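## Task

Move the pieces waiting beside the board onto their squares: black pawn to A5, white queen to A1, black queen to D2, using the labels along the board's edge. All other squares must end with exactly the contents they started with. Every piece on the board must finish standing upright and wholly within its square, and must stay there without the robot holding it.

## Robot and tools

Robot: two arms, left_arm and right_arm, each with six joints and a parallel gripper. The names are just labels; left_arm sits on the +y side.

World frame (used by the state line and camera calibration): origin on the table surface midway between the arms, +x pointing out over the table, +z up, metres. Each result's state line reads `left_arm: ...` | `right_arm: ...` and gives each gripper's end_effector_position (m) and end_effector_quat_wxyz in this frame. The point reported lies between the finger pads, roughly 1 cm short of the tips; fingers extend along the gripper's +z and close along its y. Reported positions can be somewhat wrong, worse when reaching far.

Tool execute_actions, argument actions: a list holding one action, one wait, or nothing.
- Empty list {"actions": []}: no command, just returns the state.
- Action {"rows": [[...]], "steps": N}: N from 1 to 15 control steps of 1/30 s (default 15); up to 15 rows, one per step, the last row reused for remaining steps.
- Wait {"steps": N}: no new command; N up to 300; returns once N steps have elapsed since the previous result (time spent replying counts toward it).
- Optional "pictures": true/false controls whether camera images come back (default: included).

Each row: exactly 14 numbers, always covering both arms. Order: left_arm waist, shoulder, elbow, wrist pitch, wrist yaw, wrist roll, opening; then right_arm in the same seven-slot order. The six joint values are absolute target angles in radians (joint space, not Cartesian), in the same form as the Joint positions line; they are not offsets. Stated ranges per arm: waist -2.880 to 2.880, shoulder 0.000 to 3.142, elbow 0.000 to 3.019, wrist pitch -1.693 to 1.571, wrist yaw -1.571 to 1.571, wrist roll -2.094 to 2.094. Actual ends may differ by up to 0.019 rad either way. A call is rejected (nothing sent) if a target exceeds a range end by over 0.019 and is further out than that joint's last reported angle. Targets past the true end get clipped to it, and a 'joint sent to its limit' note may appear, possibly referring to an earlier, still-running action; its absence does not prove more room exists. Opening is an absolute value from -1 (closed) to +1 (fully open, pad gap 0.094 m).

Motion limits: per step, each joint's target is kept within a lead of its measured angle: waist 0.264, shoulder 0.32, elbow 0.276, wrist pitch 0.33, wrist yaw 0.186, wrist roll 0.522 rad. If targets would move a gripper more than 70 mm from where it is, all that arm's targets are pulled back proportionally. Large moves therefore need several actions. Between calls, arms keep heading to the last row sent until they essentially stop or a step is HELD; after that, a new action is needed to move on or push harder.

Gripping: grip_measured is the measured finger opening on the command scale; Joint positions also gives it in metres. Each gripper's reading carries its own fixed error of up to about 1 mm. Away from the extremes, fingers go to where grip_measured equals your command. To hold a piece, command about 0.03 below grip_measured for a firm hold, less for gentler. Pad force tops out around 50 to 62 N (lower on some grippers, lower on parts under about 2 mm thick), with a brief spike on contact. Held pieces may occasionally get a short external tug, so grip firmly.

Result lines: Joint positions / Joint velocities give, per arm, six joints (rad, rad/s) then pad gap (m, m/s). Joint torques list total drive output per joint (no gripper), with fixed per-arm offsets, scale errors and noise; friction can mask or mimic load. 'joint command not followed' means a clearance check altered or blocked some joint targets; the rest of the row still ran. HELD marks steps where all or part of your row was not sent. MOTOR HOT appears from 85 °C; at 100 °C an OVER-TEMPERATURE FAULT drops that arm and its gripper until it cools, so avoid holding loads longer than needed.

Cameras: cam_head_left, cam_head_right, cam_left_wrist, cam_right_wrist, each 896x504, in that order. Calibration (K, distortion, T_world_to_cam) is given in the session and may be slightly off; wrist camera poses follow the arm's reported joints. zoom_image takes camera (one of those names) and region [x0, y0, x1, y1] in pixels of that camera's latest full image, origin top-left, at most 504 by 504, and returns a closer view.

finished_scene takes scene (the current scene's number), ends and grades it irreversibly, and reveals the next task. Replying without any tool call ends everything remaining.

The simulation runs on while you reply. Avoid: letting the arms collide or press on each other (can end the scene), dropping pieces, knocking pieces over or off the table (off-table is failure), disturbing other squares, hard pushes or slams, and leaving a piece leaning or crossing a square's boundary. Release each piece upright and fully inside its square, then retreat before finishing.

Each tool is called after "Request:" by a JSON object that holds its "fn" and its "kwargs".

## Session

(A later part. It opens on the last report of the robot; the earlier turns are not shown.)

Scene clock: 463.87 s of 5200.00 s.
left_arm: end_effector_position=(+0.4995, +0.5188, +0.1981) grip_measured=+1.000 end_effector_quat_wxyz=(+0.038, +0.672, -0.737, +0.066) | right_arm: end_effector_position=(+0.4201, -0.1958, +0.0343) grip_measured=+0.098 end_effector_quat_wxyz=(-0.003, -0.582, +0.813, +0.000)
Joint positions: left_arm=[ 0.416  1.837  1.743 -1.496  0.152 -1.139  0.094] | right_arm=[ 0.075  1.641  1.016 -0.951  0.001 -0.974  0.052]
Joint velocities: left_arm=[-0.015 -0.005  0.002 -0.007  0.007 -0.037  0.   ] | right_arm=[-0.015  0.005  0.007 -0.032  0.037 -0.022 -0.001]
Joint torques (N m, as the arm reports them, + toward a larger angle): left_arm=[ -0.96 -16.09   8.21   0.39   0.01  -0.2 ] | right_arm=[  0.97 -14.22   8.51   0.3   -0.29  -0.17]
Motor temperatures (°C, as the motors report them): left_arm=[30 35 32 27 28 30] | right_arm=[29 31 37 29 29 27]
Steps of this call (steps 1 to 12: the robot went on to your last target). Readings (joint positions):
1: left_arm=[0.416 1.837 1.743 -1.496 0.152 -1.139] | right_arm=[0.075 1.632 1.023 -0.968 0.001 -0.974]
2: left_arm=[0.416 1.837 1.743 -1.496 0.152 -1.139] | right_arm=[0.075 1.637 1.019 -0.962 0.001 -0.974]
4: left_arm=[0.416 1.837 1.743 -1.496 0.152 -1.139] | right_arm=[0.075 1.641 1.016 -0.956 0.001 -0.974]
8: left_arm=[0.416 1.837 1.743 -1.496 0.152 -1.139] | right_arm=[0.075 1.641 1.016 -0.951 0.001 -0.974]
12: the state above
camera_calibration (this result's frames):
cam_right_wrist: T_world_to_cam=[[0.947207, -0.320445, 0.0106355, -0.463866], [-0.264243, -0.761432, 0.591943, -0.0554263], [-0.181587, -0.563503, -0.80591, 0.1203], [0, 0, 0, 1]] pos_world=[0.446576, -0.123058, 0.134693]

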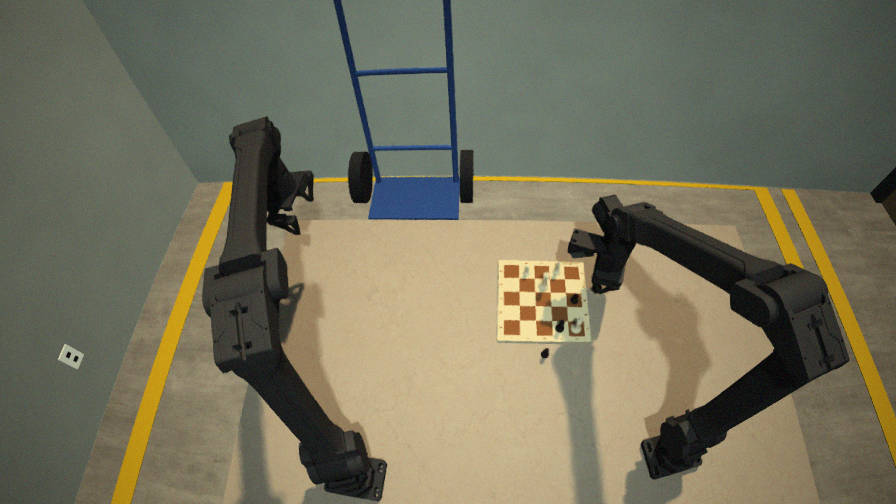

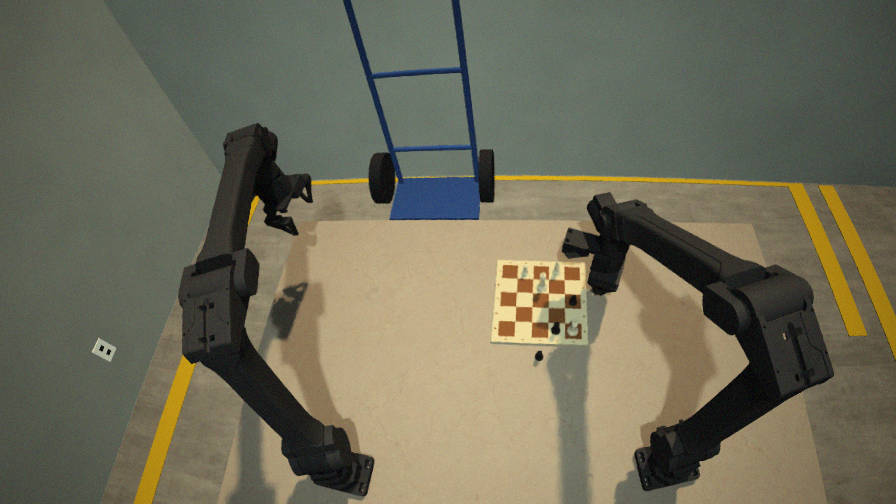

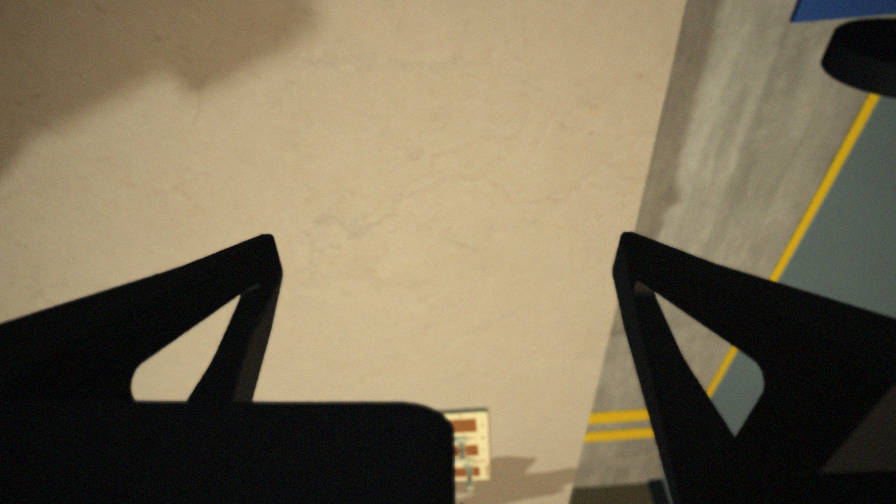

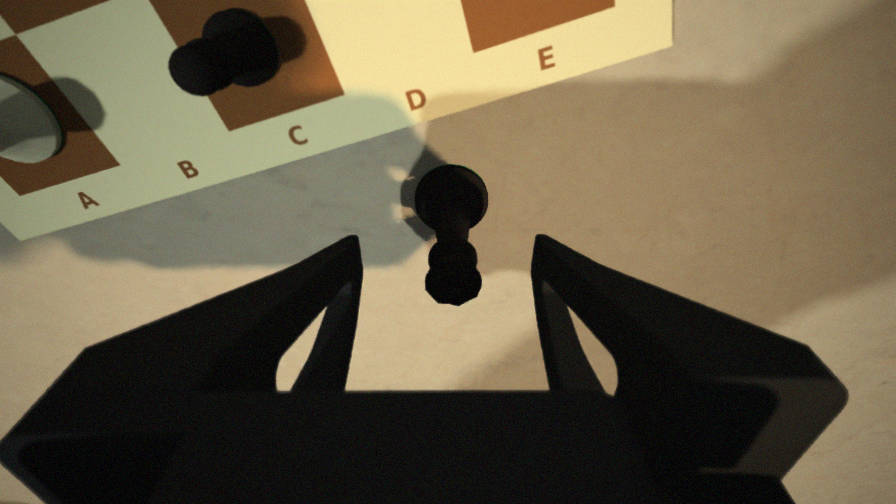

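Request:
{"fn": "execute_actions", "kwargs": {"actions": [{"rows":[[0.416,1.837,1.743,-1.496,0.152,-1.139,1,0.079,1.634,1.027,-0.932,0,-0.98,-0.1],[0.416,1.837,1.743,-1.496,0.152,-1.139,1,0.079,1.634,1.027,-0.932,0,-0.98,-0.3],[0.416,1.837,1.743,-1.496,0.152,-1.139,1,0.079,1.634,1.027,-0.932,0,-0.98,-0.45],[0.416,1.837,1.743,-1.496,0.152,-1.139,1,0.079,1.634,1.027,-0.932,0,-0.98,-0.55],[0.416,1.837,1.743,-1.496,0.152,-1.139,1,0.079,1.634,1.027,-0.932,0,-0.98,-0.6],[0.416,1.837,1.743,-1.496,0.152,-1.139,1,0.079,1.634,1.027,-0.932,0,-0.98,-0.6],[0.416,1.837,1.743,-1.496,0.152,-1.139,1,0.079,1.634,1.027,-0.932,0,-0.98,-0.6],[0.416,1.837,1.743,-1.496,0.152,-1.139,1,0.079,1.634,1.027,-0.932,0,-0.98,-0.63],[0.416,1.837,1.743,-1.496,0.152,-1.139,1,0.079,1.634,1.027,-0.932,0,-0.98,-0.66],[0.416,1.837,1.743,-1.496,0.152,-1.139,1,0.079,1.634,1.027,-0.932,0,-0.98,-0.68],[0.416,1.837,1.743,-1.496,0.152,-1.139,1,0.079,1.634,1.027,-0.932,0,-0.98,-0.7],[0.416,1.837,1.743,-1.496,0.152,-1.139,1,0.079,1.634,1.027,-0.932,0,-0.98,-0.72],[0.416,1.837,1.743,-1.496,0.152,-1.139,1,0.079,1.634,1.027,-0.932,0,-0.98,-0.74],[0.416,1.837,1.743,-1.496,0.152,-1.139,1,0.079,1.634,1.027,-0.932,0,-0.98,-0.76],[0.416,1.837,1.743,-1.496,0.152,-1.139,1,0.079,1.634,1.04,-0.932,0,-0.98,-0.79]],"steps":15}], "pictures": false}}

Request:
{"fn": "execute_actions", "kwargs": {"actions": [{"steps":6}]}}

Scene clock: 482.93 s of 5200.00 s.
left_arm: end_effector_position=(+0.4995, +0.5188, +0.1981) grip_measured=+1.000 end_effector_quat_wxyz=(+0.038, +0.672, -0.737, +0.066) | right_arm: end_effector_position=(+0.4219, -0.1953, +0.0343) grip_measured=-0.763 end_effector_quat_wxyz=(+0.001, -0.582, +0.813, -0.001)
Joint positions: left_arm=[ 0.416  1.837  1.743 -1.496  0.152 -1.139  0.094] | right_arm=[ 0.075  1.641  1.016 -0.943  0.001 -0.974  0.011]
Joint velocities: left_arm=[-0.015  0.005  0.002 -0.007  0.022  0.066  0.   ] | right_arm=[-0.015 -0.005 -0.012 -0.002 -0.037 -0.066 -0.009]
Joint torques (N m, as the arm reports them, + toward a larger angle): left_arm=[ -0.64 -15.88   8.18   0.35   0.04  -0.2 ] | right_arm=[  1.23 -13.78   9.3    0.47  -0.27  -0.04]
Motor temperatures (°C, as the motors report them): left_arm=[30 35 33 27 28 30] | right_arm=[29 31 36 29 29 27]
Steps of this call (steps 1 to 30: the robot went on to your last target; steps 31 to 100: nothing new was sent; then 15.23 s passed at rest; steps 101 to 115: all 15 steps of this action). Readings (joint positions):
101: left_arm=[0.416 1.837 1.743 -1.496 0.152 -1.139] | right_arm=[0.075 1.641 1.016 -0.949 0.001 -0.974]
102: left_arm=[0.416 1.837 1.743 -1.496 0.152 -1.139] | right_arm=[0.075 1.641 1.016 -0.947 0.001 -0.974]
104: left_arm=[0.416 1.837 1.743 -1.496 0.152 -1.139] | right_arm=[0.075 1.641 1.016 -0.944 0.001 -0.974]
108: left_arm=[0.416 1.837 1.743 -1.496 0.152 -1.139] | right_arm=[0.075 1.641 1.016 -0.943 0.001 -0.974]
115: the state above

Scene clock: 483.13 s of 5200.00 s.
left_arm: end_effector_position=(+0.4995, +0.5188, +0.1981) grip_measured=+1.000 end_effector_quat_wxyz=(+0.038, +0.672, -0.737, +0.066) | right_arm: end_effector_position=(+0.4219, -0.1953, +0.0343) grip_measured=-0.763 end_effector_quat_wxyz=(+0.001, -0.582, +0.813, -0.001)
Joint positions: left_arm=[ 0.416  1.837  1.743 -1.496  0.152 -1.139  0.094] | right_arm=[ 0.075  1.641  1.016 -0.943  0.001 -0.974  0.011]
Joint velocities: left_arm=[ 0.005  0.005 -0.017 -0.012  0.022  0.022  0.   ] | right_arm=[-0.015  0.005  0.017 -0.002  0.037  0.022  0.001]
Joint torques (N m, as the arm reports them, + toward a larger angle): left_arm=[ -1.06 -16.17   8.21   0.51   0.08  -0.16] | right_arm=[  1.12 -14.21   9.52   0.3   -0.27  -0.11]
Motor temperatures (°C, as the motors report them): left_arm=[30 35 33 27 28 30] | right_arm=[29 31 36 29 29 27]
Steps of this call (steps 1 to 6: the robot went on to your last target). Readings (joint positions):
1: left_arm=[0.416 1.837 1.743 -1.496 0.152 -1.139] | right_arm=[0.075 1.641 1.016 -0.943 0.001 -0.974]
2: left_arm=[0.416 1.837 1.743 -1.496 0.152 -1.139] | right_arm=[0.075 1.641 1.016 -0.943 0.001 -0.974]
4: left_arm=[0.416 1.837 1.743 -1.496 0.152 -1.139] | right_arm=[0.075 1.641 1.016 -0.943 0.001 -0.974]
6: the state above
camera_calibration (this result's frames):
cam_right_wrist: T_world_to_cam=[[0.947106, -0.320473, 0.0169507, -0.465598], [-0.268584, -0.762631, 0.588436, -0.0528488], [-0.175651, -0.561864, -0.808366, 0.118806], [0, 0, 0, 1]] pos_world=[0.447644, -0.122763, 0.135029]

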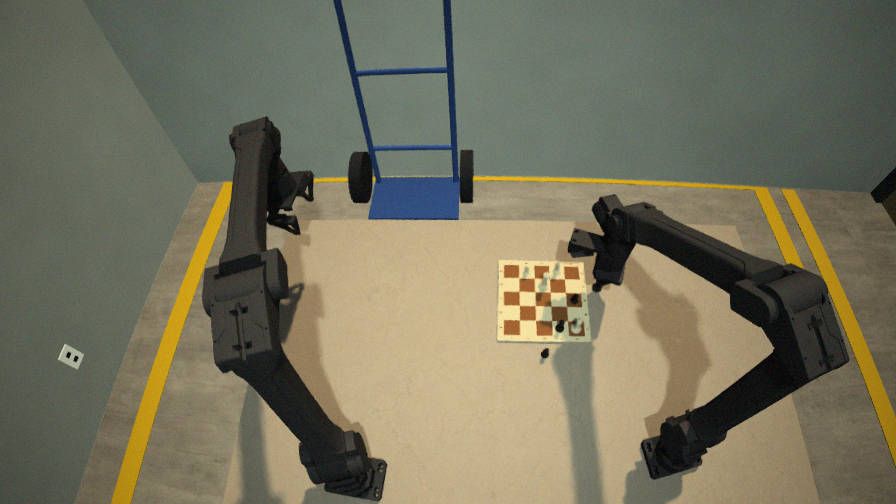

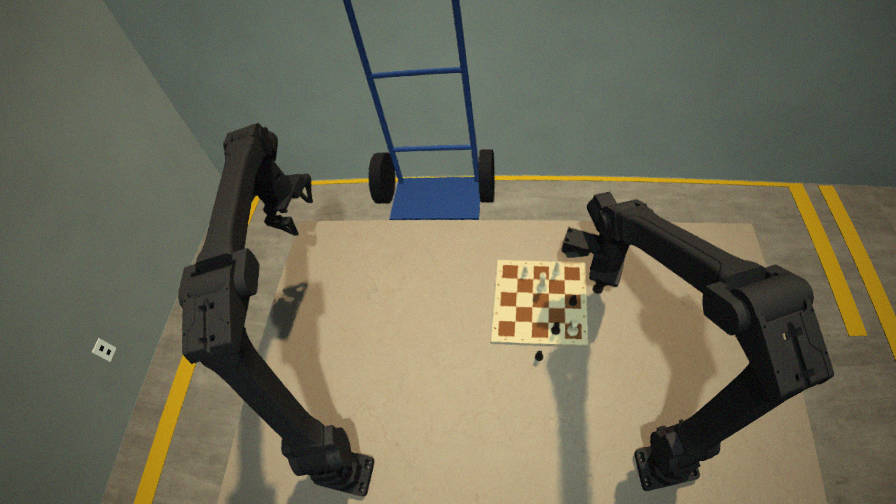

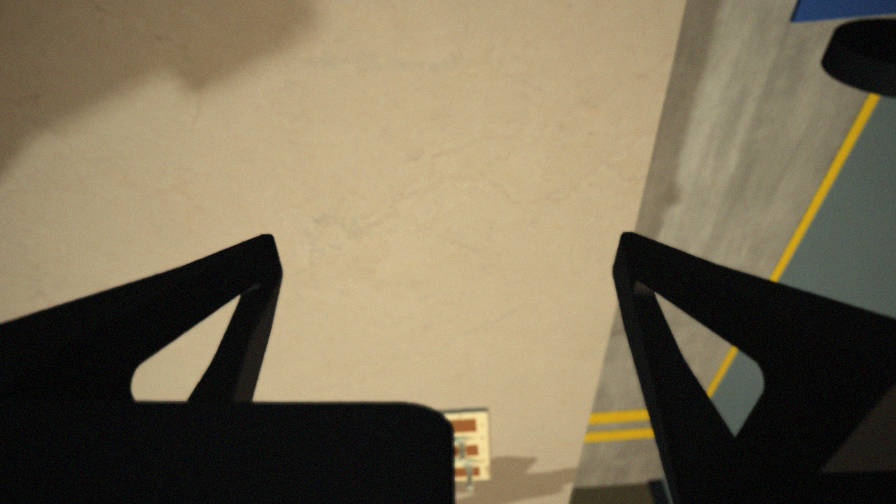

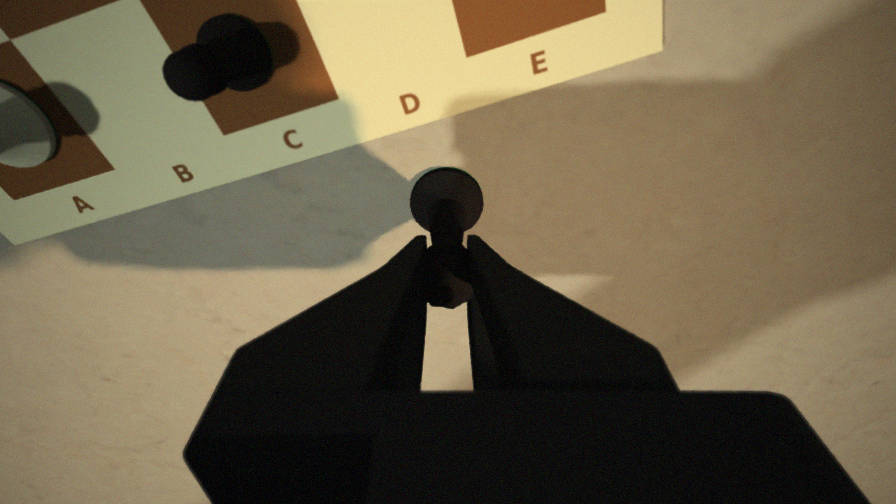

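Request:
{"fn": "execute_actions", "kwargs": {"actions": [{"rows":[[0.416,1.837,1.743,-1.496,0.152,-1.139,1,0.079,1.625,1.055,-0.94,0,-0.98,-0.8],[0.416,1.837,1.743,-1.496,0.152,-1.139,1,0.079,1.62,1.063,-0.945,0,-0.98,-0.8],[0.416,1.837,1.743,-1.496,0.152,-1.139,1,0.079,1.615,1.072,-0.952,0,-0.98,-0.8],[0.416,1.837,1.743,-1.496,0.152,-1.139,1,0.079,1.612,1.083,-0.962,0,-0.98,-0.8],[0.416,1.837,1.743,-1.496,0.152,-1.139,1,0.079,1.612,1.096,-0.975,0,-0.97,-0.8],[0.416,1.837,1.743,-1.496,0.152,-1.139,1,0.079,1.612,1.111,-0.99,0,-0.95,-0.8],[0.416,1.837,1.743,-1.496,0.152,-1.139,1,0.079,1.612,1.127,-1.007,0,-0.92,-0.8],[0.416,1.837,1.743,-1.496,0.152,-1.139,1,0.079,1.612,1.144,-1.025,0,-0.88,-0.8],[0.416,1.837,1.743,-1.496,0.152,-1.139,1,0.079,1.612,1.162,-1.044,0,-0.84,-0.8],[0.416,1.837,1.743,-1.496,0.152,-1.139,1,0.079,1.612,1.18,-1.063,0,-0.8,-0.8],[0.416,1.837,1.743,-1.496,0.152,-1.139,1,0.081,1.612,1.198,-1.082,0,-0.76,-0.8],[0.416,1.837,1.743,-1.496,0.152,-1.139,1,0.084,1.612,1.216,-1.101,0,-0.72,-0.8],[0.416,1.837,1.743,-1.496,0.152,-1.139,1,0.089,1.612,1.234,-1.12,0,-0.68,-0.8],[0.416,1.837,1.743,-1.496,0.152,-1.139,1,0.096,1.612,1.251,-1.139,0,-0.64,-0.8],[0.416,1.837,1.743,-1.496,0.152,-1.139,1,0.105,1.612,1.267,-1.157,0,-0.6,-0.8]],"steps":15}], "pictures": false}}

Request:
{"fn": "execute_actions", "kwargs": {"actions": [{"rows":[[0.416,1.837,1.743,-1.496,0.152,-1.139,1,0.116,1.612,1.282,-1.174,0,-0.56,-0.8],[0.416,1.837,1.743,-1.496,0.152,-1.139,1,0.128,1.612,1.295,-1.189,0,-0.52,-0.8],[0.416,1.837,1.743,-1.496,0.152,-1.139,1,0.141,1.612,1.306,-1.202,0,-0.48,-0.8],[0.416,1.837,1.743,-1.496,0.152,-1.139,1,0.155,1.612,1.315,-1.213,0,-0.44,-0.8],[0.416,1.837,1.743,-1.496,0.152,-1.139,1,0.17,1.612,1.322,-1.222,0,-0.4,-0.8],[0.416,1.837,1.743,-1.496,0.152,-1.139,1,0.185,1.612,1.328,-1.229,0,-0.37,-0.8],[0.416,1.837,1.743,-1.496,0.152,-1.139,1,0.2,1.612,1.332,-1.233,0,-0.34,-0.8],[0.416,1.837,1.743,-1.496,0.152,-1.139,1,0.214,1.612,1.335,-1.236,0,-0.31,-0.8],[0.416,1.837,1.743,-1.496,0.152,-1.139,1,0.227,1.612,1.335,-1.236,0,-0.29,-0.8],[0.416,1.837,1.743,-1.496,0.152,-1.139,1,0.239,1.612,1.335,-1.236,0,-0.275,-0.8],[0.416,1.837,1.743,-1.496,0.152,-1.139,1,0.25,1.612,1.335,-1.236,0,-0.265,-0.8],[0.416,1.837,1.743,-1.496,0.152,-1.139,1,0.259,1.612,1.335,-1.236,0,-0.265,-0.8],[0.416,1.837,1.743,-1.496,0.152,-1.139,1,0.266,1.612,1.335,-1.236,0,-0.265,-0.8],[0.416,1.837,1.743,-1.496,0.152,-1.139,1,0.271,1.612,1.335,-1.236,0,-0.265,-0.8],[0.416,1.837,1.743,-1.496,0.152,-1.139,1,0.275,1.612,1.335,-1.236,0,-0.265,-0.8]],"steps":15}], "pictures": false}}

Request:
{"fn": "execute_actions", "kwargs": {"actions": [{"steps":15}]}}

Scene clock: 506.97 s of 5200.00 s.
left_arm: end_effector_position=(+0.4995, +0.5188, +0.1981) grip_measured=+1.000 end_effector_quat_wxyz=(+0.038, +0.672, -0.737, +0.066) | right_arm: end_effector_position=(+0.4550, -0.1843, +0.0915) grip_measured=-0.763 end_effector_quat_wxyz=(+0.004, -0.490, +0.872, -0.002)
Joint positions: left_arm=[ 0.416  1.837  1.743 -1.496  0.152 -1.139  0.094] | right_arm=[ 0.079  1.64   1.189 -1.113  0.001 -0.751  0.011]
Joint velocities: left_arm=[-0.015  0.005  0.012 -0.007  0.007  0.007  0.   ] | right_arm=[ 0.083 -0.024  0.525 -0.505 -0.037  1.018  0.   ]
Joint torques (N m, as the arm reports them, + toward a larger angle): left_arm=[ -1.25 -16.02   8.23   0.52   0.04  -0.23] | right_arm=[  2.71 -16.54  11.6   -0.04  -0.22   0.02]
Motor temperatures (°C, as the motors report them): left_arm=[30 35 33 27 28 30] | right_arm=[29 31 36 29 29 27]
Steps of this call (steps 1 to 15: the robot went on to your last target; steps 16 to 90: nothing new was sent; then 20.33 s passed at rest; steps 91 to 105: all 15 steps of this action). Readings (joint positions):
91: left_arm=[0.416 1.837 1.743 -1.496 0.152 -1.139] | right_arm=[0.075 1.641 1.016 -0.943 0.001 -0.974]
92: left_arm=[0.416 1.837 1.743 -1.496 0.152 -1.139] | right_arm=[0.075 1.641 1.016 -0.943 0.001 -0.974]
94: left_arm=[0.416 1.837 1.743 -1.496 0.152 -1.139] | right_arm=[0.075 1.641 1.018 -0.946 0.001 -0.974]
98: left_arm=[0.416 1.837 1.743 -1.496 0.152 -1.139] | right_arm=[0.075 1.641 1.054 -0.991 0.001 -0.950]
105: the state above

Scene clock: 507.47 s of 5200.00 s.
left_arm: end_effector_position=(+0.4995, +0.5188, +0.1981) grip_measured=+1.000 end_effector_quat_wxyz=(+0.038, +0.672, -0.737, +0.066) | right_arm: end_effector_position=(+0.4318, -0.0955, +0.1303) grip_measured=-0.763 end_effector_quat_wxyz=(+0.001, -0.382, +0.924, -0.001)
Joint positions: left_arm=[ 0.416  1.837  1.743 -1.496  0.152 -1.139  0.094] | right_arm=[ 0.275  1.629  1.286 -1.227  0.001 -0.314  0.011]
Joint velocities: left_arm=[-0.015  0.005  0.002 -0.012  0.051  0.022  0.   ] | right_arm=[ 0.21  -0.005 -0.002  0.012 -0.095  0.198  0.001]
Joint torques (N m, as the arm reports them, + toward a larger angle): left_arm=[ -0.96 -16.07   8.22   0.42   0.04  -0.23] | right_arm=[  0.45 -16.18  12.35  -0.19  -0.19   0.05]
Motor temperatures (°C, as the motors report them): left_arm=[30 35 33 27 28 30] | right_arm=[29 31 36 29 29 27]
Steps of this call (steps 1 to 15: all 15 steps of this action). Readings (joint positions):
1: left_arm=[0.416 1.837 1.743 -1.496 0.152 -1.139] | right_arm=[0.083 1.639 1.207 -1.130 0.001 -0.715]
2: left_arm=[0.416 1.837 1.743 -1.496 0.152 -1.139] | right_arm=[0.090 1.637 1.224 -1.147 0.001 -0.678]
4: left_arm=[0.416 1.837 1.743 -1.496 0.152 -1.139] | right_arm=[0.109 1.634 1.251 -1.177 0.001 -0.603]
8: left_arm=[0.416 1.837 1.743 -1.496 0.152 -1.139] | right_arm=[0.172 1.630 1.282 -1.215 0.001 -0.458]
15: the state above

Scene clock: 507.97 s of 5200.00 s.
left_arm: end_effector_position=(+0.4995, +0.5188, +0.1981) grip_measured=+1.000 end_effector_quat_wxyz=(+0.038, +0.672, -0.737, +0.066) | right_arm: end_effector_position=(+0.4300, -0.0926, +0.1303) grip_measured=-0.763 end_effector_quat_wxyz=(+0.000, -0.366, +0.930, -0.001)
Joint positions: left_arm=[ 0.416  1.837  1.743 -1.496  0.152 -1.139  0.094] | right_arm=[ 0.282  1.629  1.286 -1.228  0.001 -0.274  0.011]
Joint velocities: left_arm=[-0.015 -0.005  0.012  0.007  0.022 -0.051  0.   ] | right_arm=[-0.005  0.015  0.002 -0.007  0.037 -0.051  0.   ]
Joint torques (N m, as the arm reports them, + toward a larger angle): left_arm=[ -0.49 -16.68   8.     0.33   0.06  -0.17] | right_arm=[  0.56 -16.49  12.28  -0.37  -0.19   0.02]
Motor temperatures (°C, as the motors report them): left_arm=[30 35 33 27 28 30] | right_arm=[29 31 36 29 29 27]
Steps of this call (steps 1 to 15: the robot went on to your last target). Readings (joint positions):
1: left_arm=[0.416 1.837 1.743 -1.496 0.152 -1.139] | right_arm=[0.281 1.629 1.286 -1.227 0.001 -0.306]
2: left_arm=[0.416 1.837 1.743 -1.496 0.152 -1.139] | right_arm=[0.284 1.629 1.286 -1.227 0.001 -0.299]
4: left_arm=[0.416 1.837 1.743 -1.496 0.152 -1.139] | right_arm=[0.285 1.629 1.286 -1.228 0.001 -0.290]
8: left_arm=[0.416 1.837 1.743 -1.496 0.152 -1.139] | right_arm=[0.282 1.629 1.286 -1.228 0.001 -0.279]
15: the state above
camera_calibration (this result's frames):
cam_right_wrist: T_world_to_cam=[[0.682772, -0.73047, 0.0153386, -0.366097], [-0.596641, -0.545318, 0.588769, 0.132286], [-0.421714, -0.411146, -0.808156, 0.375341], [0, 0, 0, 1]] pos_world=[0.487175, -0.0409656, 0.231063]

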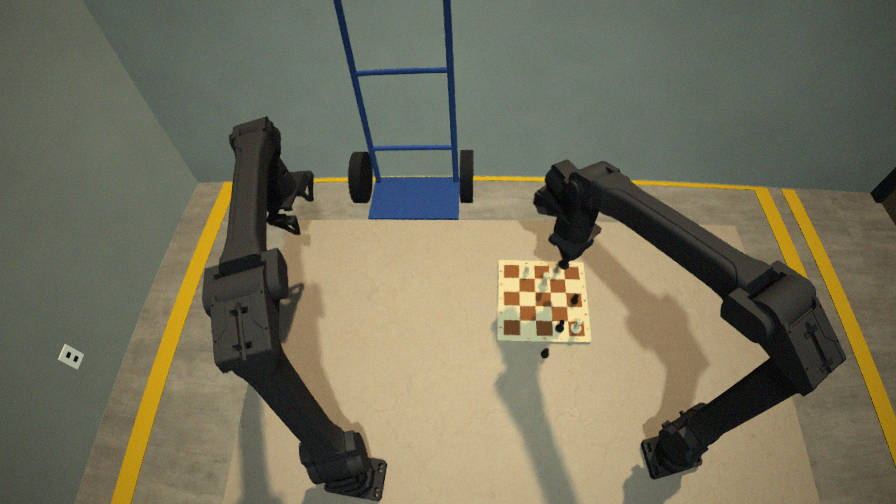

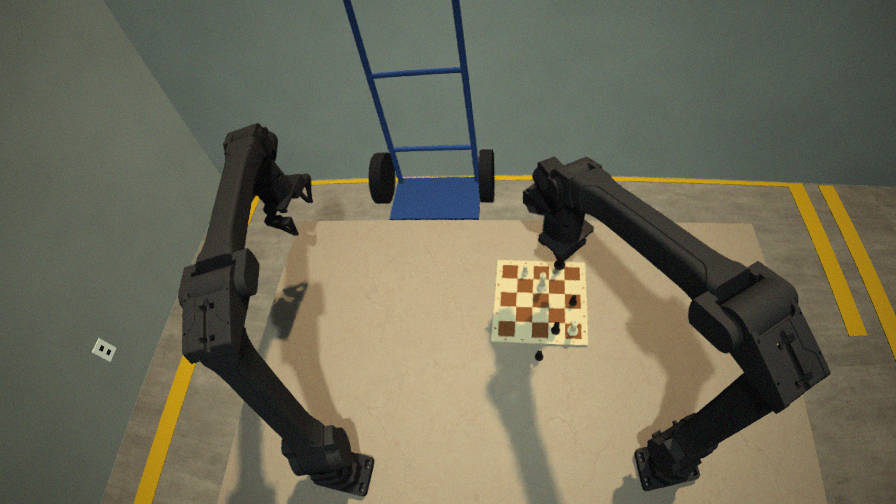

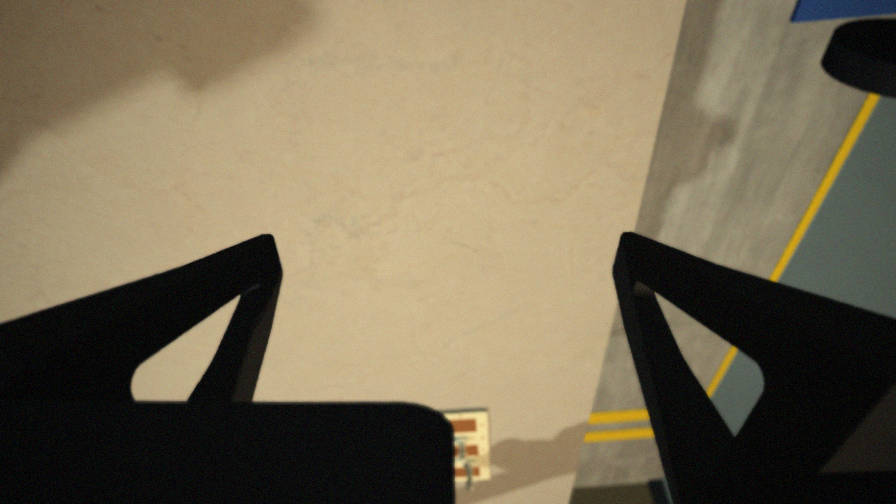

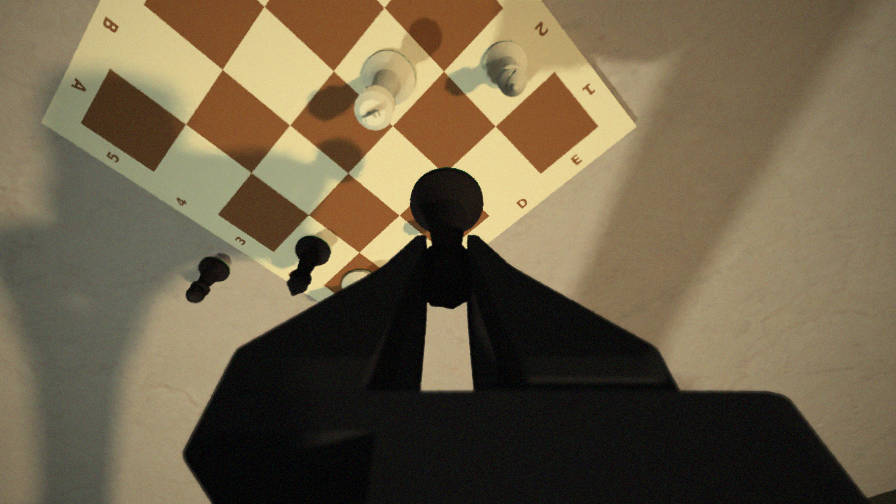

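Request:
{"fn": "execute_actions", "kwargs": {"actions": [{"rows":[[0.416,1.837,1.743,-1.496,0.152,-1.139,1,0.28,1.63,1.3,-1.225,0,-0.265,-0.8],[0.416,1.837,1.743,-1.496,0.152,-1.139,1,0.28,1.637,1.285,-1.218,0,-0.265,-0.8],[0.416,1.837,1.743,-1.496,0.152,-1.139,1,0.28,1.641,1.277,-1.21,0,-0.265,-0.8],[0.416,1.837,1.743,-1.496,0.152,-1.139,1,0.28,1.646,1.268,-1.2,0,-0.265,-0.8],[0.416,1.837,1.743,-1.496,0.152,-1.139,1,0.28,1.651,1.258,-1.187,0,-0.265,-0.8],[0.416,1.837,1.743,-1.496,0.152,-1.139,1,0.28,1.656,1.248,-1.172,0,-0.265,-0.8],[0.416,1.837,1.743,-1.496,0.152,-1.139,1,0.28,1.661,1.238,-1.156,0,-0.265,-0.8],[0.416,1.837,1.743,-1.496,0.152,-1.139,1,0.28,1.666,1.228,-1.139,0,-0.265,-0.8],[0.416,1.837,1.743,-1.496,0.152,-1.139,1,0.28,1.672,1.218,-1.122,0,-0.265,-0.8],[0.416,1.837,1.743,-1.496,0.152,-1.139,1,0.28,1.677,1.208,-1.105,0,-0.265,-0.8],[0.416,1.837,1.743,-1.496,0.152,-1.139,1,0.28,1.682,1.199,-1.088,0,-0.265,-0.8],[0.416,1.837,1.743,-1.496,0.152,-1.139,1,0.28,1.687,1.191,-1.071,0,-0.265,-0.8],[0.416,1.837,1.743,-1.496,0.152,-1.139,1,0.28,1.691,1.184,-1.054,0,-0.265,-0.8],[0.416,1.837,1.743,-1.496,0.152,-1.139,1,0.28,1.694,1.178,-1.038,0,-0.265,-0.8],[0.416,1.837,1.743,-1.496,0.152,-1.139,1,0.28,1.696,1.173,-1.023,0,-0.265,-0.8]],"steps":15}], "pictures": false}}

Request:
{"fn": "execute_actions", "kwargs": {"actions": [{"steps":12}]}}

Scene clock: 530.57 s of 5200.00 s.
left_arm: end_effector_position=(+0.4995, +0.5188, +0.1981) grip_measured=+1.000 end_effector_quat_wxyz=(+0.038, +0.672, -0.737, +0.066) | right_arm: end_effector_position=(+0.4243, -0.0955, +0.0666) grip_measured=-0.763 end_effector_quat_wxyz=(-0.002, -0.365, +0.931, -0.001)
Joint positions: left_arm=[ 0.416  1.837  1.743 -1.496  0.152 -1.139  0.094] | right_arm=[ 0.282  1.686  1.176 -1.065  0.001 -0.272  0.011]
Joint velocities: left_arm=[-0.015  0.005 -0.022 -0.012  0.022  0.007  0.   ] | right_arm=[-0.015  0.2   -0.242  0.452 -0.022  0.051 -0.   ]
Joint torques (N m, as the arm reports them, + toward a larger angle): left_arm=[ -0.82 -16.46   8.31   0.3   -0.04  -0.2 ] | right_arm=[  0.69 -14.84   8.83   0.23  -0.19   0.  ]
Motor temperatures (°C, as the motors report them): left_arm=[30 35 33 27 28 30] | right_arm=[29 31 38 29 29 27]
Steps of this call (steps 1 to 15: the robot went on to your last target; steps 16 to 90: nothing new was sent; then 19.10 s passed at rest; steps 91 to 105: all 15 steps of this action). Readings (joint positions):
91: left_arm=[0.416 1.837 1.743 -1.496 0.152 -1.139] | right_arm=[0.282 1.629 1.286 -1.228 0.001 -0.272]
92: left_arm=[0.416 1.837 1.743 -1.496 0.152 -1.139] | right_arm=[0.282 1.629 1.286 -1.228 0.001 -0.272]
94: left_arm=[0.416 1.837 1.743 -1.496 0.152 -1.139] | right_arm=[0.282 1.629 1.280 -1.221 0.001 -0.272]
98: left_arm=[0.416 1.837 1.743 -1.496 0.152 -1.139] | right_arm=[0.282 1.635 1.245 -1.178 0.001 -0.272]
105: the state above

Scene clock: 530.97 s of 5200.00 s.
left_arm: end_effector_position=(+0.4995, +0.5188, +0.1981) grip_measured=+1.000 end_effector_quat_wxyz=(+0.038, +0.672, -0.737, +0.066) | right_arm: end_effector_position=(+0.4241, -0.0957, +0.0532) grip_measured=-0.763 end_effector_quat_wxyz=(-0.003, -0.365, +0.931, -0.001)
Joint positions: left_arm=[ 0.416  1.837  1.743 -1.496  0.152 -1.139  0.094] | right_arm=[ 0.282  1.705  1.161 -1.034  0.001 -0.272  0.011]
Joint velocities: left_arm=[ 0.005 -0.005 -0.017  0.012 -0.037 -0.037  0.   ] | right_arm=[-0.005 -0.024  0.022 -0.002 -0.066 -0.095  0.001]
Joint torques (N m, as the arm reports them, + toward a larger angle): left_arm=[ -0.7  -16.05   8.3    0.54   0.04  -0.21] | right_arm=[  1.17 -15.93   8.97   0.37  -0.18   0.02]
Motor temperatures (°C, as the motors report them): left_arm=[30 35 33 27 28 30] | right_arm=[29 31 38 29 29 27]
Steps of this call (steps 1 to 12: the robot went on to your last target). Readings (joint positions):
1: left_arm=[0.416 1.837 1.743 -1.496 0.152 -1.139] | right_arm=[0.282 1.693 1.169 -1.052 0.001 -0.272]
2: left_arm=[0.416 1.837 1.743 -1.496 0.152 -1.139] | right_arm=[0.282 1.698 1.165 -1.045 0.001 -0.272]
4: left_arm=[0.416 1.837 1.743 -1.496 0.152 -1.139] | right_arm=[0.282 1.704 1.161 -1.039 0.001 -0.272]
8: left_arm=[0.416 1.837 1.743 -1.496 0.152 -1.139] | right_arm=[0.282 1.705 1.161 -1.034 0.001 -0.272]
12: the state above
camera_calibration (this result's frames):
cam_right_wrist: T_world_to_cam=[[0.68147, -0.731724, 0.0133798, -0.362557], [-0.59387, -0.542215, 0.594409, 0.17128], [-0.427688, -0.413018, -0.804052, 0.311392], [0, 0, 0, 1]] pos_world=[0.481968, -0.0438104, 0.153416]

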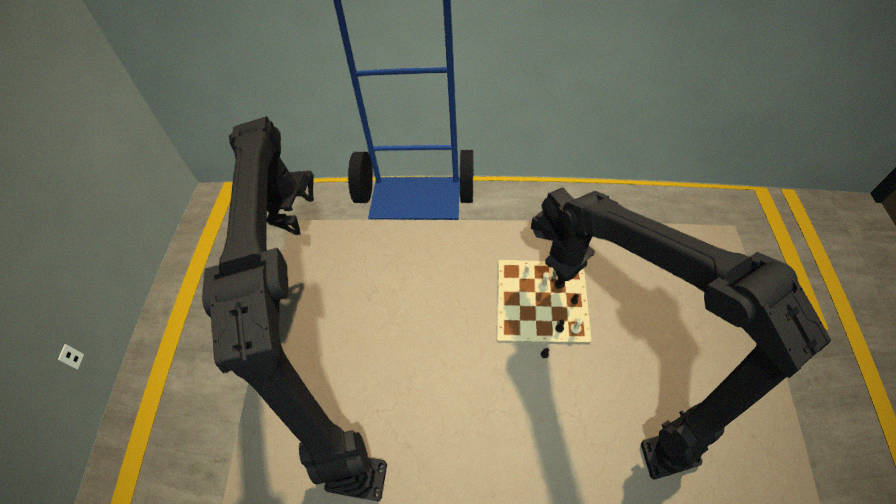

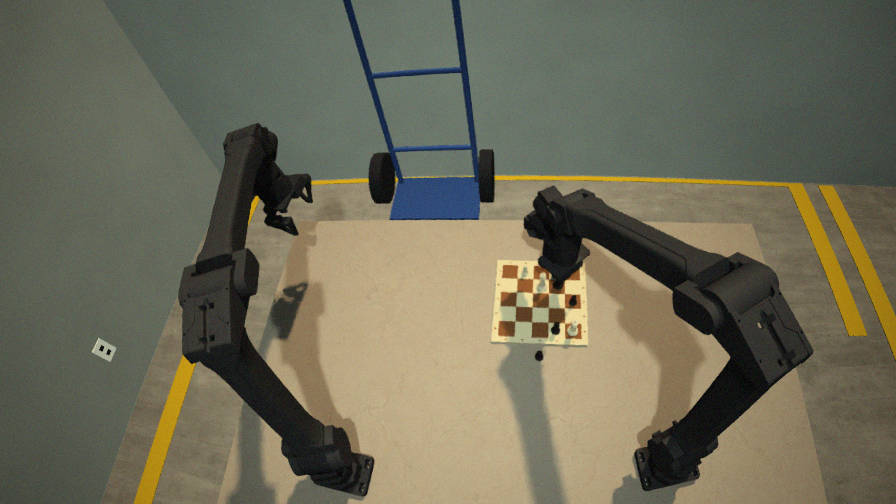

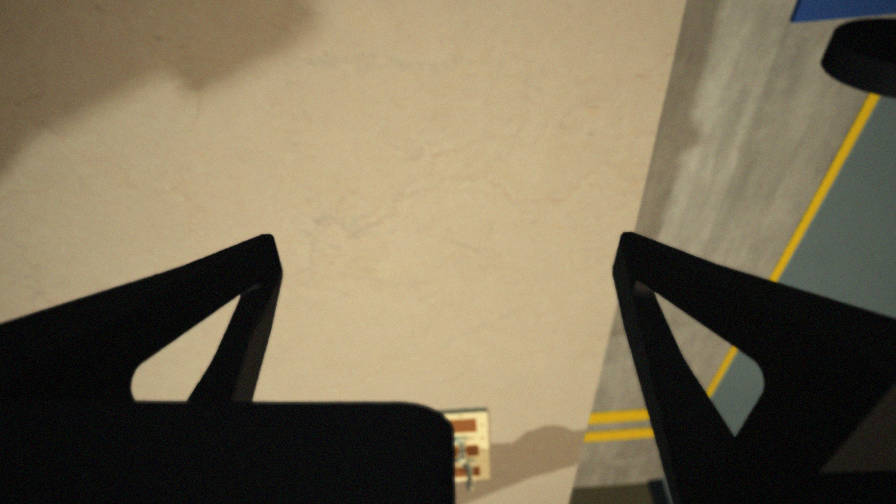

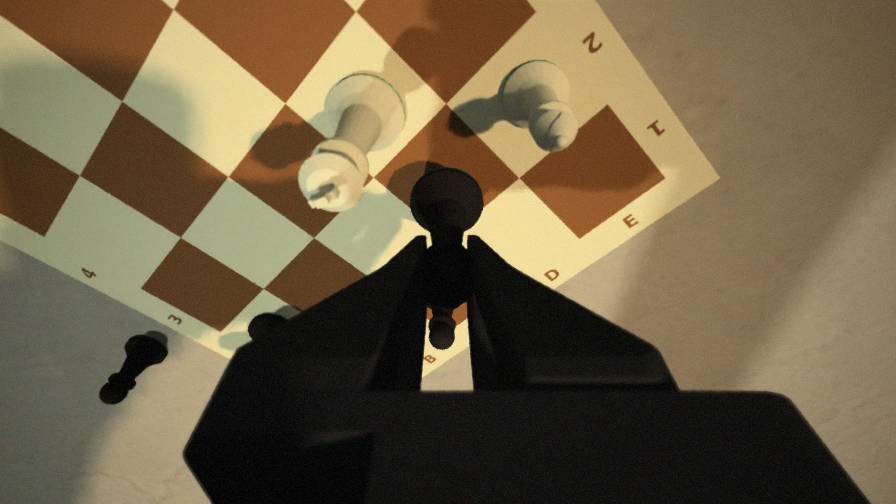

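Request:
{"fn": "execute_actions", "kwargs": {"actions": [{"rows":[[0.416,1.837,1.743,-1.496,0.152,-1.139,1,0.28,1.708,1.166,-1.02,0,-0.265,-0.8],[0.416,1.837,1.743,-1.496,0.152,-1.139,1,0.28,1.712,1.163,-1.016,0,-0.265,-0.8],[0.416,1.837,1.743,-1.496,0.152,-1.139,1,0.28,1.714,1.161,-1.012,0,-0.265,-0.8],[0.416,1.837,1.743,-1.496,0.152,-1.139,1,0.28,1.716,1.159,-1.008,0,-0.265,-0.8],[0.416,1.837,1.743,-1.496,0.152,-1.139,1,0.28,1.718,1.157,-1.004,0,-0.265,-0.8],[0.416,1.837,1.743,-1.496,0.152,-1.139,1,0.28,1.72,1.155,-1.0,0,-0.265,-0.8],[0.416,1.837,1.743,-1.496,0.152,-1.139,1,0.28,1.722,1.153,-0.996,0,-0.265,-0.8],[0.416,1.837,1.743,-1.496,0.152,-1.139,1,0.28,1.724,1.152,-0.992,0,-0.265,-0.8],[0.416,1.837,1.743,-1.496,0.152,-1.139,1,0.28,1.725,1.151,-0.988,0,-0.265,-0.8]],"steps":15}], "pictures": false}}

Request:
{"fn": "execute_actions", "kwargs": {"actions": [{"steps":8}]}}

Request:
{"fn": "zoom_image", "kwargs": {"camera": "cam_right_wrist", "region": [300, 80, 600, 320]}}

Scene clock: 542.93 s of 5200.00 s.
left_arm: end_effector_position=(+0.4995, +0.5188, +0.1981) grip_measured=+1.000 end_effector_quat_wxyz=(+0.038, +0.672, -0.737, +0.066) | right_arm: end_effector_position=(+0.4245, -0.0954, +0.0423) grip_measured=-0.763 end_effector_quat_wxyz=(-0.001, -0.365, +0.931, -0.001)
Joint positions: left_arm=[ 0.416  1.837  1.743 -1.496  0.152 -1.139  0.094] | right_arm=[ 0.282  1.719  1.146 -1.     0.001 -0.272  0.011]
Joint velocities: left_arm=[-0.024 -0.015 -0.002 -0.012  0.066  0.037  0.   ] | right_arm=[ 0.015  0.015 -0.017  0.022  0.007  0.037  0.001]
Joint torques (N m, as the arm reports them, + toward a larger angle): left_arm=[ -0.92 -16.54   8.16   0.55   0.01  -0.25] | right_arm=[  0.91 -13.98   8.19   0.46  -0.19   0.04]
Motor temperatures (°C, as the motors report them): left_arm=[30 35 33 27 28 30] | right_arm=[29 31 37 29 29 27]
Steps of this call (steps 1 to 30: the robot went on to your last target; steps 31 to 100: nothing new was sent; then 8.13 s passed at rest; steps 101 to 115: all 15 steps of this action). Readings (joint positions):
101: left_arm=[0.416 1.837 1.743 -1.496 0.152 -1.139] | right_arm=[0.282 1.705 1.161 -1.033 0.001 -0.272]
102: left_arm=[0.416 1.837 1.743 -1.496 0.152 -1.139] | right_arm=[0.282 1.705 1.161 -1.032 0.001 -0.272]
104: left_arm=[0.416 1.837 1.743 -1.496 0.152 -1.139] | right_arm=[0.282 1.705 1.159 -1.026 0.001 -0.272]
108: left_arm=[0.416 1.837 1.743 -1.496 0.152 -1.139] | right_arm=[0.282 1.707 1.153 -1.010 0.001 -0.272]
115: the state above

Scene clock: 543.20 s of 5200.00 s.
left_arm: end_effector_position=(+0.4995, +0.5188, +0.1981) grip_measured=+1.000 end_effector_quat_wxyz=(+0.038, +0.672, -0.737, +0.066) | right_arm: end_effector_position=(+0.4245, -0.0955, +0.0421) grip_measured=-0.763 end_effector_quat_wxyz=(-0.001, -0.365, +0.931, -0.001)
Joint positions: left_arm=[ 0.416  1.837  1.743 -1.496  0.152 -1.139  0.094] | right_arm=[ 0.282  1.719  1.146 -1.     0.001 -0.272  0.011]
Joint velocities: left_arm=[ 0.005  0.015 -0.007 -0.007 -0.022 -0.037  0.   ] | right_arm=[-0.005 -0.015 -0.002 -0.012 -0.037  0.022 -0.   ]
Joint torques (N m, as the arm reports them, + toward a larger angle): left_arm=[ -0.8  -16.28   8.22   0.35   0.03  -0.23] | right_arm=[  0.91 -14.25   8.18   0.32  -0.16   0.07]
Motor temperatures (°C, as the motors report them): left_arm=[30 35 33 27 28 30] | right_arm=[29 31 37 29 29 27]
Steps of this call (steps 1 to 8: the robot went on to your last target). Readings (joint positions):
1: left_arm=[0.416 1.837 1.743 -1.496 0.152 -1.139] | right_arm=[0.282 1.719 1.146 -1.000 0.001 -0.272]
2: left_arm=[0.416 1.837 1.743 -1.496 0.152 -1.139] | right_arm=[0.282 1.719 1.146 -1.000 0.001 -0.272]
4: left_arm=[0.416 1.837 1.743 -1.496 0.152 -1.139] | right_arm=[0.282 1.719 1.146 -1.000 0.001 -0.272]
8: the state above
camera_calibration (this result's frames):
cam_right_wrist: T_world_to_cam=[[0.681413, -0.731753, 0.0146169, -0.362551], [-0.596281, -0.543458, 0.590849, 0.179255], [-0.424412, -0.411328, -0.80665, 0.301584], [0, 0, 0, 1]] pos_world=[0.481929, -0.0438305, 0.142659]

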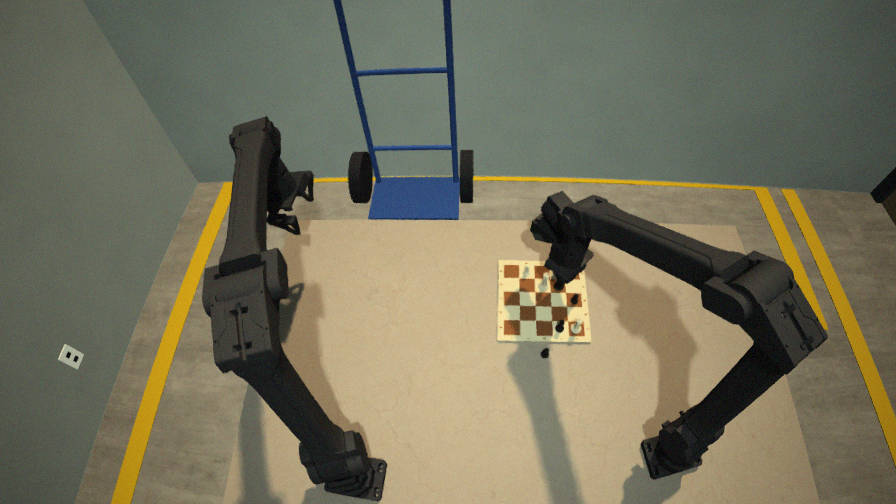

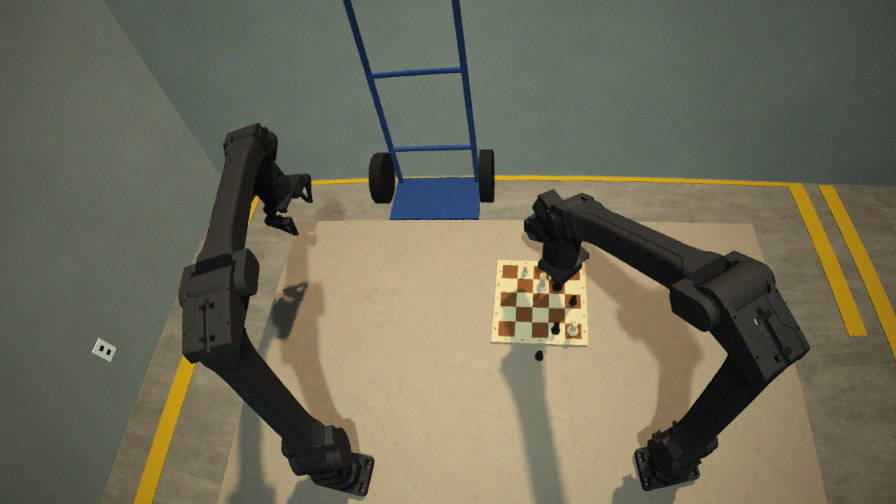

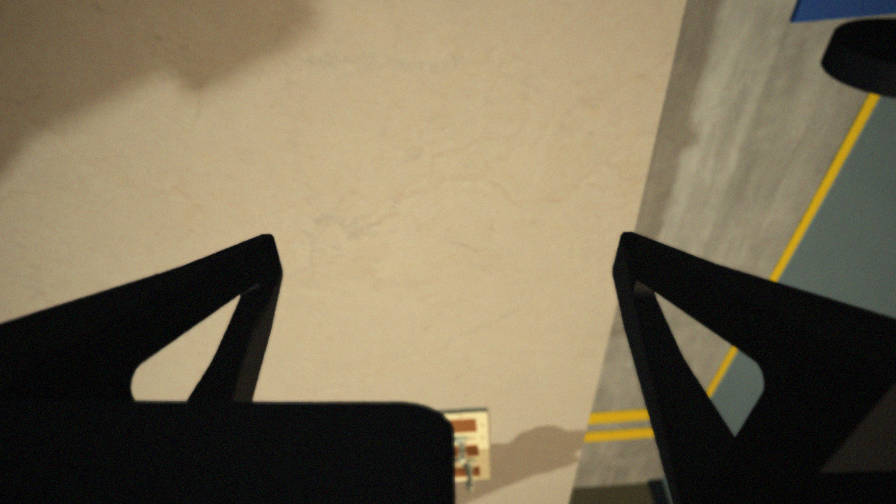

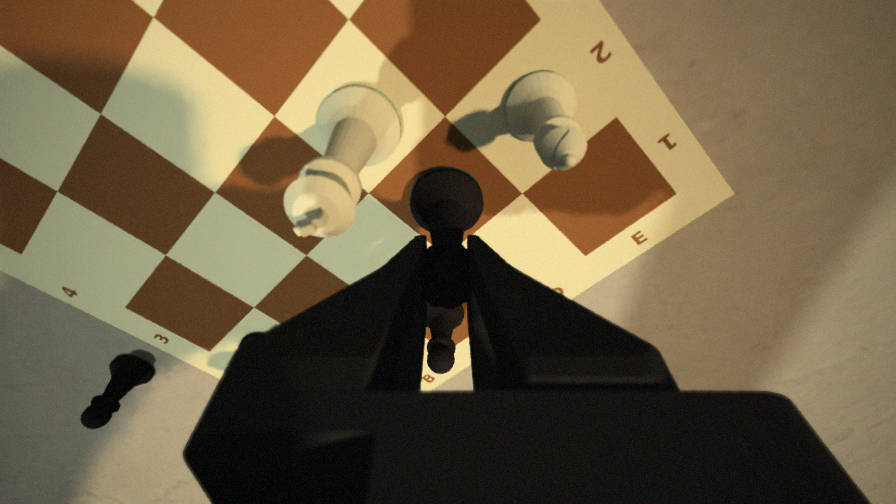

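Region (300, 80, 600, 320) of cam_right_wrist's 896x504 image, scaled by 1.680, with more detail than that image has; it fills the top 403 rows of this view, and the rest is white.

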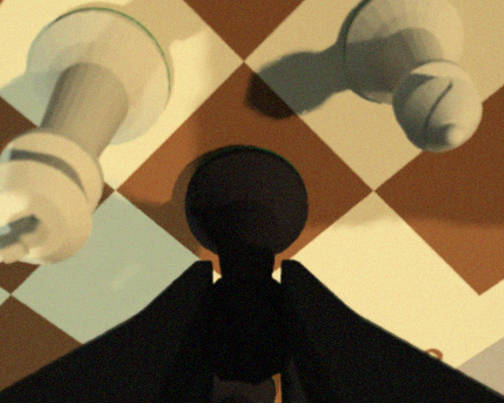

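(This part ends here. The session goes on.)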